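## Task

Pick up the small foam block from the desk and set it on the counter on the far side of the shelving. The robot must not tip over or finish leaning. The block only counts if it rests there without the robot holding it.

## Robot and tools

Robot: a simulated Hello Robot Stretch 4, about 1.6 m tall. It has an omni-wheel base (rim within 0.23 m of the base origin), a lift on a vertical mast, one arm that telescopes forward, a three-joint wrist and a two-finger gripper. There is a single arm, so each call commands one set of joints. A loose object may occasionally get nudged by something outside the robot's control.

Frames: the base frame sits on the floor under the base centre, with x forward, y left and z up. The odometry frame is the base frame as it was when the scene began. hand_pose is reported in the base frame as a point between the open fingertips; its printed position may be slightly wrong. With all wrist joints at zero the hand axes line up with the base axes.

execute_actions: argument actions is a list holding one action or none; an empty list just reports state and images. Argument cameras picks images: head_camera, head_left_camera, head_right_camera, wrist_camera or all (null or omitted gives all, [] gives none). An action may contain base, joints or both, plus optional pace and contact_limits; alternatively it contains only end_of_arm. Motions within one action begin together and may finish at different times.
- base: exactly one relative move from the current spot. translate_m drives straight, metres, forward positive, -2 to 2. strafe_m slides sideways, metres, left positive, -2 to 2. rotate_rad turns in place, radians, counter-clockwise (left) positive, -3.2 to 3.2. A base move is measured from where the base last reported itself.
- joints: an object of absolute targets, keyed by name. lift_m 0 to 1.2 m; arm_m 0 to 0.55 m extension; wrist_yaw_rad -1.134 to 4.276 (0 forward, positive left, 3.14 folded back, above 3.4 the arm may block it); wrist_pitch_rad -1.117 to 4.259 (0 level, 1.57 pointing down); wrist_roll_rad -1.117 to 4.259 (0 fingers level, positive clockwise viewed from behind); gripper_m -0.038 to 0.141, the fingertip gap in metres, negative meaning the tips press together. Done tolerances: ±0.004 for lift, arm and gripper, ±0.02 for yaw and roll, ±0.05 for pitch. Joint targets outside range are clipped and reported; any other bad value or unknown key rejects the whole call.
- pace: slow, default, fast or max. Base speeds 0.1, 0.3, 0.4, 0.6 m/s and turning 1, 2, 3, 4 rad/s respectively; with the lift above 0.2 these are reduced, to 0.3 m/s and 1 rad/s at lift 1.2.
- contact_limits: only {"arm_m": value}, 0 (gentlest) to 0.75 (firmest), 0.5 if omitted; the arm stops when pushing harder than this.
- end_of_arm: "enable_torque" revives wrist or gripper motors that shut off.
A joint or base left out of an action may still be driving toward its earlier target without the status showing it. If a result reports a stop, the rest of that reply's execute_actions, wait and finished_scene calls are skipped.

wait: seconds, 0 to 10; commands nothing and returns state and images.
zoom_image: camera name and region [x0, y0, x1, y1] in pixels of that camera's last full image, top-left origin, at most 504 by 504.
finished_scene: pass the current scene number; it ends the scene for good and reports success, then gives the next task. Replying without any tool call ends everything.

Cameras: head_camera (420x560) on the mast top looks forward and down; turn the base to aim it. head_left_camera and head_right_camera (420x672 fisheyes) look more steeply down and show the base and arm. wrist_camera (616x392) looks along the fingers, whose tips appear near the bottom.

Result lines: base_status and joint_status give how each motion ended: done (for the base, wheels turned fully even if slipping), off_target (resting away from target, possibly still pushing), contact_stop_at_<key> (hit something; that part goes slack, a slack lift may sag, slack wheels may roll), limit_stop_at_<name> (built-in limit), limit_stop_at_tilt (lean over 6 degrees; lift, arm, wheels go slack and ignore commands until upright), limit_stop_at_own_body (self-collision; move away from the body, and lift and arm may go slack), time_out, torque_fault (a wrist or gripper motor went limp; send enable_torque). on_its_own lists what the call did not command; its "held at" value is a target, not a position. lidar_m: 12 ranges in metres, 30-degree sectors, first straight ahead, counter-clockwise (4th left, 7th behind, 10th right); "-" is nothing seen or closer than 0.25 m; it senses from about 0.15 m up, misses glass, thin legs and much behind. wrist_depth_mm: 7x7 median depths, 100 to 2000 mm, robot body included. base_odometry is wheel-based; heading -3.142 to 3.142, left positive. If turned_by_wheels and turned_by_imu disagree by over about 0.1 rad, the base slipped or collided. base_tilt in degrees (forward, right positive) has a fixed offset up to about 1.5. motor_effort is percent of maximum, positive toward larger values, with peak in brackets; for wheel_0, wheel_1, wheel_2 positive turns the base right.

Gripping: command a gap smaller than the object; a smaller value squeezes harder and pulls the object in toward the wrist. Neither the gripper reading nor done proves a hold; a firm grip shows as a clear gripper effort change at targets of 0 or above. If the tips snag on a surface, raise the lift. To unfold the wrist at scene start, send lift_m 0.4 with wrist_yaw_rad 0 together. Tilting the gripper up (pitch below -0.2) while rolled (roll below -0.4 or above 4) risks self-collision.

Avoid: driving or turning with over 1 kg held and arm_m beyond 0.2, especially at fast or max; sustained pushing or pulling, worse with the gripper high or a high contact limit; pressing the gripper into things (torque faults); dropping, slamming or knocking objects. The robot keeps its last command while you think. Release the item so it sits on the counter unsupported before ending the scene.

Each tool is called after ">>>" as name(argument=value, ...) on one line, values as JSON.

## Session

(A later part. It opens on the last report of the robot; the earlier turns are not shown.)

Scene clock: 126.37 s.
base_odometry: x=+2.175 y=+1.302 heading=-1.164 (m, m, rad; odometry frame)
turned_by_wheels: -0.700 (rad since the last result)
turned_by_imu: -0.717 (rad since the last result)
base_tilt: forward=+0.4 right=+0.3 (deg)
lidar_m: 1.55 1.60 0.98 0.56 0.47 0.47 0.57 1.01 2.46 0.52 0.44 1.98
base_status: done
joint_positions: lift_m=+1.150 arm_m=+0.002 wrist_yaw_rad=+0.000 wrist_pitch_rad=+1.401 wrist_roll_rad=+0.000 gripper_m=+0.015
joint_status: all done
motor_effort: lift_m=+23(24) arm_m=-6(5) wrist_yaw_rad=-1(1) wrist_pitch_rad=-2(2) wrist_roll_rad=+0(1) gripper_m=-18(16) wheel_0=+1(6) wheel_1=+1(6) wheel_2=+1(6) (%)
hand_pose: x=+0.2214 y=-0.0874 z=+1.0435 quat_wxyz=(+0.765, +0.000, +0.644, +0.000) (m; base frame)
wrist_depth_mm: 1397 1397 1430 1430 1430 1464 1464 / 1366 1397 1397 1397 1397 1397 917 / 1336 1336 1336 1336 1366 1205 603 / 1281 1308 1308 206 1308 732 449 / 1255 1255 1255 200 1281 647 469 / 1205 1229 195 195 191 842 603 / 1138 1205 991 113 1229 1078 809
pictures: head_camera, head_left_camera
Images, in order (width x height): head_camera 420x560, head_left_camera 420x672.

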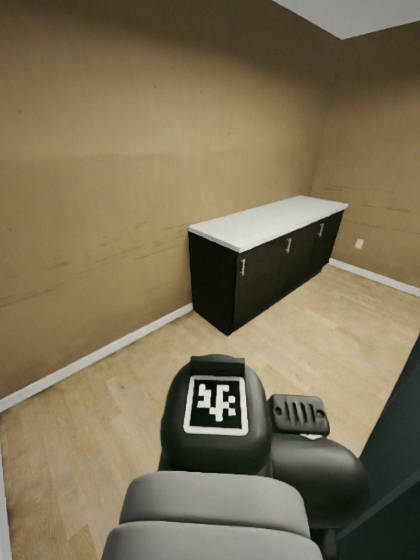

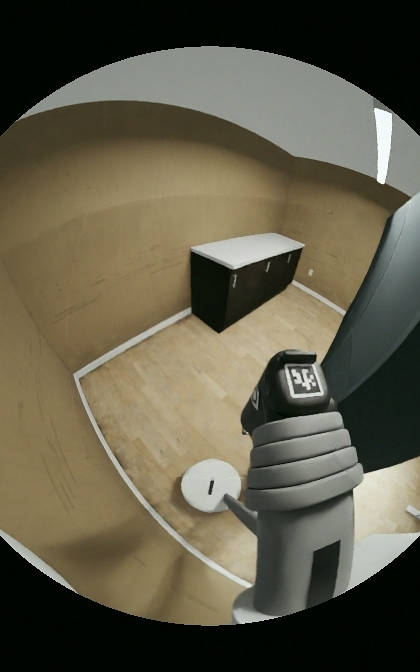

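>>> execute_actions(actions=[{"base":{"rotate_rad":0.71}}], cameras=[])

>>> execute_actions(actions=[{"base":{"translate_m":0.85}}], cameras=[])

>>> execute_actions(actions=[{"base":{"rotate_rad":-1.3},"joints":{"lift_m":1.2,"wrist_pitch_rad":1.0}}], cameras=["head_left_camera","head_camera"])

Scene clock: 137.13 s.
base_odometry: x=+2.175 y=+1.302 heading=-0.455 (m, m, rad; odometry frame)
turned_by_wheels: +0.710 (rad since the last result)
turned_by_imu: +0.725 (rad since the last result)
base_tilt: forward=+0.2 right=+0.3 (deg)
lidar_m: 1.59 0.73 0.51 0.47 0.49 0.66 1.62 0.70 0.47 0.45 1.53 1.57
base_status: done
joint_positions: lift_m=+1.150 arm_m=+0.002 wrist_yaw_rad=+0.000 wrist_pitch_rad=+1.401 wrist_roll_rad=+0.000 gripper_m=+0.015
joint_status: not commanded
motor_effort: lift_m=+23(23) arm_m=-5(6) wrist_yaw_rad=-1(1) wrist_pitch_rad=-1(1) wrist_roll_rad=+0(1) gripper_m=-13(15) wheel_0=-2(2) wheel_1=-1(4) wheel_2=-1(5) (%)
hand_pose: x=+0.2214 y=-0.0874 z=+1.0435 quat_wxyz=(+0.765, +0.000, +0.644, +0.000) (m; base frame)
wrist_depth_mm: 1008 1397 1397 1430 1430 1464 1499 / 1008 1366 1397 1397 1430 1397 1430 / 976 1336 1366 1336 1397 1397 1397 / 960 1281 1308 205 1308 1366 1336 / 931 1255 1255 200 1281 1336 1308 / 904 1229 195 195 192 1255 1281 / 866 1025 991 113 1229 854 891
pictures: none
No camera images: the call's "cameras" was empty. Leave "cameras" out to get every camera's image.

Scene clock: 141.47 s.
base_odometry: x=+2.939 y=+0.929 heading=-0.455 (m, m, rad; odometry frame)
turned_by_wheels: +0.000 (rad since the last result)
turned_by_imu: -0.003 (rad since the last result)
base_tilt: forward=+0.3 right=+0.2 (deg)
lidar_m: 0.76 0.78 0.58 0.53 0.55 0.75 1.73 0.98 1.23 1.13 1.13 0.81
base_status: done
joint_positions: lift_m=+1.150 arm_m=+0.002 wrist_yaw_rad=+0.000 wrist_pitch_rad=+1.401 wrist_roll_rad=+0.000 gripper_m=+0.015
joint_status: not commanded
motor_effort: lift_m=+22(23) arm_m=-5(5) wrist_yaw_rad=-1(1) wrist_pitch_rad=-2(1) wrist_roll_rad=+1(0) gripper_m=-17(16) wheel_0=+1(4) wheel_1=-1(4) wheel_2=+2(8) (%)
hand_pose: x=+0.2214 y=-0.0874 z=+1.0435 quat_wxyz=(+0.765, +0.000, +0.644, +0.000) (m; base frame)
wrist_depth_mm: 798 831 891 931 976 1008 1042 / 960 1060 1138 1205 1281 1336 1308 / 1078 1308 1336 1366 1366 1366 1336 / 1042 1281 1308 205 1336 1336 1336 / 1008 1255 1281 200 1281 1308 1308 / 976 1255 195 195 192 1255 1281 / 960 1098 1008 112 1229 1229 1255
pictures: none
No camera images: the call's "cameras" was empty. Leave "cameras" out to get every camera's image.

Scene clock: 143.87 s.
base_odometry: x=+2.939 y=+0.929 heading=-1.755 (m, m, rad; odometry frame)
turned_by_wheels: -1.300 (rad since the last result)
turned_by_imu: -1.332 (rad since the last result)
base_tilt: forward=+0.2 right=+0.4 (deg)
lidar_m: 1.12 0.93 0.76 0.76 0.65 0.54 0.53 0.61 1.01 0.99 1.01 1.65
base_status: done
joint_positions: lift_m=+1.199 arm_m=+0.002 wrist_yaw_rad=+0.000 wrist_pitch_rad=+1.002 wrist_roll_rad=+0.000 gripper_m=+0.015
joint_status: all done
motor_effort: lift_m=+23(23) arm_m=-6(5) wrist_yaw_rad=-1(1) wrist_pitch_rad=-4(9) wrist_roll_rad=+0(1) gripper_m=-14(16) wheel_0=+0(3) wheel_1=+1(5) wheel_2=-1(5) (%)
hand_pose: x=+0.3280 y=-0.0874 z=+1.1346 quat_wxyz=(+0.877, +0.000, +0.480, +0.000) (m; base frame)
wrist_depth_mm: 1008 1025 991 - - - 1661 / 1042 1182 1160 1983 - - 1537 / 1060 1397 1366 1808 1808 1863 1499 / 1098 1576 1576 205 1661 1661 1430 / 1138 1499 1430 200 1499 1537 1397 / 1138 1366 195 195 192 1397 1336 / 1160 1229 1229 113 1281 1255 1281
pictures: head_camera, head_left_camera
Images, in order (width x height): head_camera 420x560, head_left_camera 420x672.

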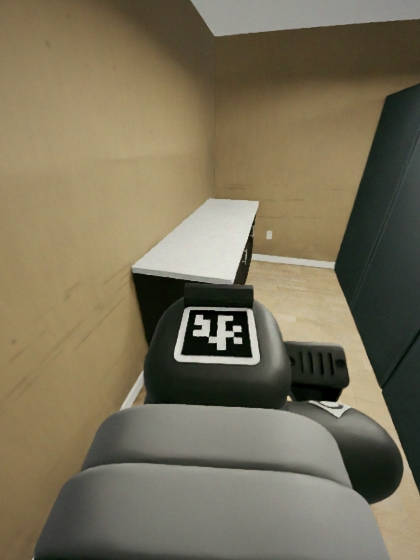

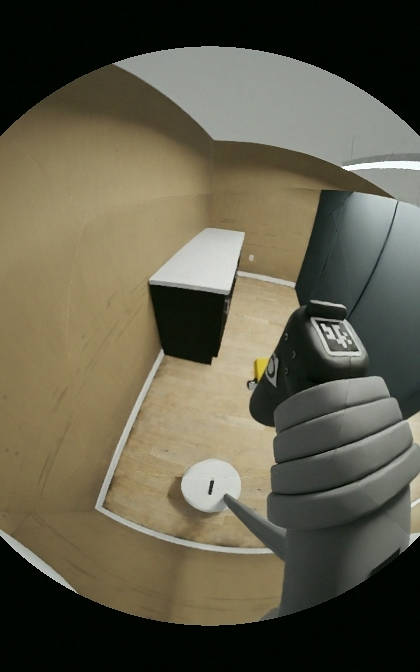

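>>> execute_actions(actions=[{"base":{"rotate_rad":0.25}}], cameras=[])

>>> execute_actions(actions=[{"base":{"translate_m":0.5},"joints":{"arm_m":0.4}}], cameras=["head_left_camera","wrist_camera"])

Scene clock: 152.70 s.
base_odometry: x=+2.939 y=+0.929 heading=-1.505 (m, m, rad; odometry frame)
turned_by_wheels: +0.250 (rad since the last result)
turned_by_imu: +0.254 (rad since the last result)
base_tilt: forward=+0.2 right=+0.3 (deg)
lidar_m: 1.13 0.83 0.73 0.77 0.56 0.52 0.54 0.72 1.69 1.00 1.22 1.12
base_status: done
joint_positions: lift_m=+1.199 arm_m=+0.002 wrist_yaw_rad=+0.000 wrist_pitch_rad=+1.002 wrist_roll_rad=+0.000 gripper_m=+0.015
joint_status: not commanded
motor_effort: lift_m=+23(23) arm_m=-6(5) wrist_yaw_rad=-1(1) wrist_pitch_rad=-4(5) wrist_roll_rad=+0(0) gripper_m=-16(13) wheel_0=+0(3) wheel_1=-1(3) wheel_2=+1(3) (%)
hand_pose: x=+0.3280 y=-0.0874 z=+1.1346 quat_wxyz=(+0.877, +0.000, +0.480, +0.000) (m; base frame)
wrist_depth_mm: 759 960 1138 1025 1430 - - / 809 1042 1308 1182 1921 - - / 854 1118 1537 1397 1756 1863 1863 / 904 1182 1576 206 1661 1708 1661 / 960 1281 1430 200 1537 1537 1499 / 1025 1308 195 195 191 1397 1366 / 1060 1229 1229 113 1281 1255 1281
pictures: none
No camera images: the call's "cameras" was empty. Leave "cameras" out to get every camera's image.

Scene clock: 155.87 s.
base_odometry: x=+2.972 y=+0.430 heading=-1.505 (m, m, rad; odometry frame)
turned_by_wheels: +0.000 (rad since the last result)
turned_by_imu: -0.002 (rad since the last result)
base_tilt: forward=+0.3 right=+0.3 (deg)
lidar_m: 0.67 0.59 0.53 0.54 0.73 0.98 1.01 1.32 1.12 1.12 1.51 0.65
base_status: done
joint_positions: lift_m=+1.199 arm_m=+0.399 wrist_yaw_rad=+0.000 wrist_pitch_rad=+1.001 wrist_roll_rad=+0.000 gripper_m=+0.015
joint_status: all done
motor_effort: lift_m=+23(23) arm_m=+5(5) wrist_yaw_rad=-1(0) wrist_pitch_rad=-4(4) wrist_roll_rad=+0(0) gripper_m=-18(19) wheel_0=+0(7) wheel_1=-1(5) wheel_2=+1(9) (%)
hand_pose: x=+0.7255 y=-0.0874 z=+1.1346 quat_wxyz=(+0.877, +0.000, +0.480, +0.000) (m; base frame)
wrist_depth_mm: 364 459 654 750 759 768 798 / 379 492 647 668 676 676 715 / 404 530 585 591 597 597 634 / 430 521 517 206 539 539 564 / 455 484 466 200 492 492 512 / 484 459 195 195 193 449 455 / 508 603 544 113 415 404 427
pictures: head_left_camera, wrist_camera
Images, in order (width x height): head_left_camera 420x672, wrist_camera 616x392.

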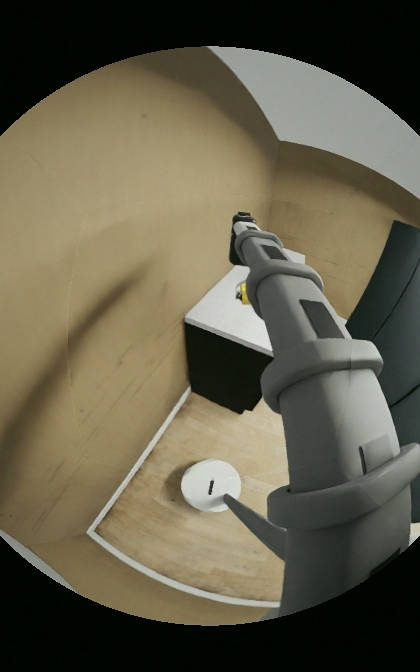

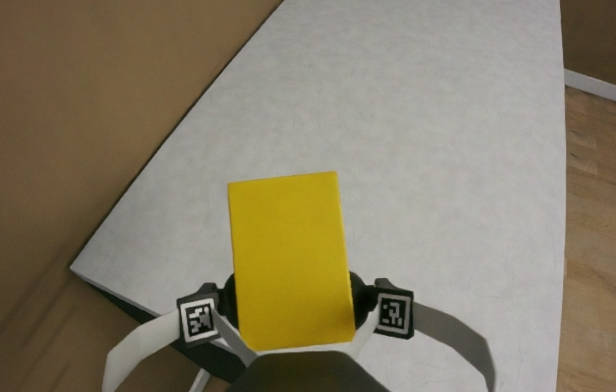

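>>> execute_actions(actions=[{"base":{"translate_m":0.15},"joints":{"arm_m":0.55,"wrist_pitch_rad":1.4,"lift_m":1.05}}], cameras=["head_left_camera","wrist_camera"])

Scene clock: 163.90 s.
base_odometry: x=+2.982 y=+0.280 heading=-1.505 (m, m, rad; odometry frame)
turned_by_wheels: +0.000 (rad since the last result)
turned_by_imu: -0.002 (rad since the last result)
base_tilt: forward=+0.4 right=+0.4 (deg)
lidar_m: 0.52 0.51 0.46 0.48 0.65 1.10 1.15 1.53 1.18 1.21 1.62 0.50
base_status: done
joint_positions: lift_m=+1.050 arm_m=+0.549 wrist_yaw_rad=+0.000 wrist_pitch_rad=+1.400 wrist_roll_rad=+0.000 gripper_m=+0.015
joint_status: all done
motor_effort: lift_m=+13(22) arm_m=+5(5) wrist_yaw_rad=-2(0) wrist_pitch_rad=-1(3) wrist_roll_rad=+0(1) gripper_m=-21(15) wheel_0=+1(5) wheel_1=-1(4) wheel_2=+1(9) (%)
hand_pose: x=+0.7689 y=-0.0874 z=+0.9443 quat_wxyz=(+0.765, +0.000, +0.644, +0.000) (m; base frame)
wrist_depth_mm: 272 290 291 296 298 303 304 / 281 283 285 287 290 293 296 / 272 274 276 279 282 283 286 / 265 266 267 205 273 276 277 / 257 260 260 200 267 268 270 / 250 253 195 195 192 262 263 / 246 246 247 113 254 253 256
pictures: head_left_camera, wrist_camera
Images, in order (width x height): head_left_camera 420x672, wrist_camera 616x392.

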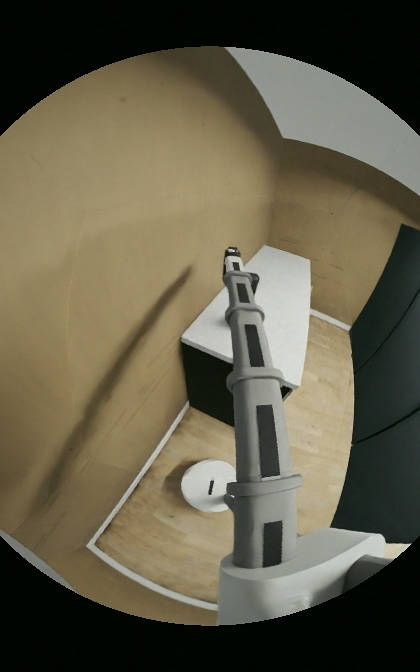

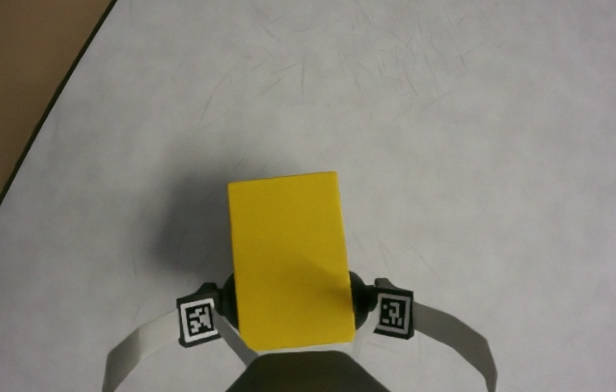

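>>> execute_actions(actions=[{"joints":{"lift_m":1.036},"pace":"slow"}], cameras=[])

>>> execute_actions(actions=[{"joints":{"gripper_m":0.12}}], cameras=[])

>>> execute_actions(actions=[{"joints":{"lift_m":1.15}}], cameras=["wrist_camera"])

>>> finished_scene(scene=1)

Scene clock: 171.77 s.
base_odometry: x=+2.982 y=+0.280 heading=-1.505 (m, m, rad; odometry frame)
turned_by_wheels: +0.000 (rad since the last result)
turned_by_imu: -0.001 (rad since the last result)
base_tilt: forward=+0.3 right=+0.3 (deg)
lidar_m: 0.53 0.52 0.46 0.47 0.64 1.11 1.15 1.53 1.18 1.22 1.60 0.49
base_status: not commanded
joint_positions: lift_m=+1.036 arm_m=+0.549 wrist_yaw_rad=+0.000 wrist_pitch_rad=+1.400 wrist_roll_rad=+0.000 gripper_m=+0.015
joint_status: all done
motor_effort: lift_m=+13(15) arm_m=+5(5) wrist_yaw_rad=-2(2) wrist_pitch_rad=-1(1) wrist_roll_rad=+0(1) gripper_m=-19(17) wheel_0=+1(1) wheel_1=-1(1) wheel_2=+1(1) (%)
hand_pose: x=+0.7689 y=-0.0874 z=+0.9303 quat_wxyz=(+0.765, +0.000, +0.644, +0.000) (m; base frame)
wrist_depth_mm: 271 276 277 279 282 286 287 / 267 267 270 273 274 278 281 / 258 260 263 265 266 271 271 / 251 253 253 205 259 262 264 / 244 246 246 199 252 255 256 / 237 240 195 195 191 248 249 / 232 232 235 113 240 239 243
pictures: none
No camera images: the call's "cameras" was empty. Leave "cameras" out to get every camera's image.

Scene clock: 173.67 s.
base_odometry: x=+2.982 y=+0.280 heading=-1.505 (m, m, rad; odometry frame)
turned_by_wheels: +0.000 (rad since the last result)
turned_by_imu: -0.001 (rad since the last result)
base_tilt: forward=+0.3 right=+0.3 (deg)
lidar_m: 0.53 0.50 0.47 0.48 0.65 1.11 1.15 1.53 1.18 1.21 1.59 0.52
base_status: not commanded
joint_positions: lift_m=+1.036 arm_m=+0.549 wrist_yaw_rad=+0.000 wrist_pitch_rad=+1.401 wrist_roll_rad=+0.000 gripper_m=+0.120
joint_status: all done
motor_effort: lift_m=+13(13) arm_m=+6(5) wrist_yaw_rad=-1(1) wrist_pitch_rad=-2(3) wrist_roll_rad=+0(1) gripper_m=+3(17) wheel_0=+1(1) wheel_1=-1(0) wheel_2=+0(1) (%)
hand_pose: x=+0.7687 y=-0.0874 z=+0.9303 quat_wxyz=(+0.765, +0.000, +0.645, +0.000) (m; base frame)
wrist_depth_mm: 271 278 279 282 285 287 290 / 267 270 272 274 277 279 282 / 260 262 264 266 270 272 273 / 252 254 256 213 260 264 265 / 246 248 249 207 254 256 257 / 239 240 196 202 201 249 251 / 233 234 237 113 241 243 245
pictures: none
No camera images: the call's "cameras" was empty. Leave "cameras" out to get every camera's image.

Scene clock: 175.20 s.
base_odometry: x=+2.982 y=+0.280 heading=-1.505 (m, m, rad; odometry frame)
turned_by_wheels: +0.000 (rad since the last result)
turned_by_imu: -0.001 (rad since the last result)
base_tilt: forward=+0.4 right=+0.4 (deg)
lidar_m: 0.53 0.51 0.46 0.48 0.65 1.12 1.14 1.50 1.18 1.22 1.59 0.51
base_status: not commanded
joint_positions: lift_m=+1.150 arm_m=+0.549 wrist_yaw_rad=+0.000 wrist_pitch_rad=+1.400 wrist_roll_rad=+0.000 gripper_m=+0.120
joint_status: all done
motor_effort: lift_m=+23(22) arm_m=+6(5) wrist_yaw_rad=+0(0) wrist_pitch_rad=-1(2) wrist_roll_rad=+0(1) gripper_m=+0(3) wheel_0=+1(1) wheel_1=-1(1) wheel_2=+0(0) (%)
hand_pose: x=+0.7688 y=-0.0874 z=+1.0435 quat_wxyz=(+0.765, +0.000, +0.644, +0.000) (m; base frame)
wrist_depth_mm: 273 357 402 404 410 415 418 / 290 384 394 394 397 404 407 / 315 379 379 384 387 392 394 / 345 368 370 373 377 382 382 / 353 357 359 319 368 368 373 / 345 345 349 314 218 357 362 / 338 338 342 113 349 349 353
pictures: wrist_camera
Images, in order (width x height): wrist_camera 616x392.

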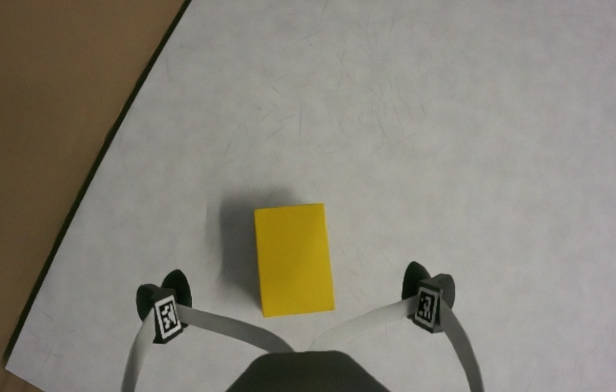

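The scene is finished: the task was done.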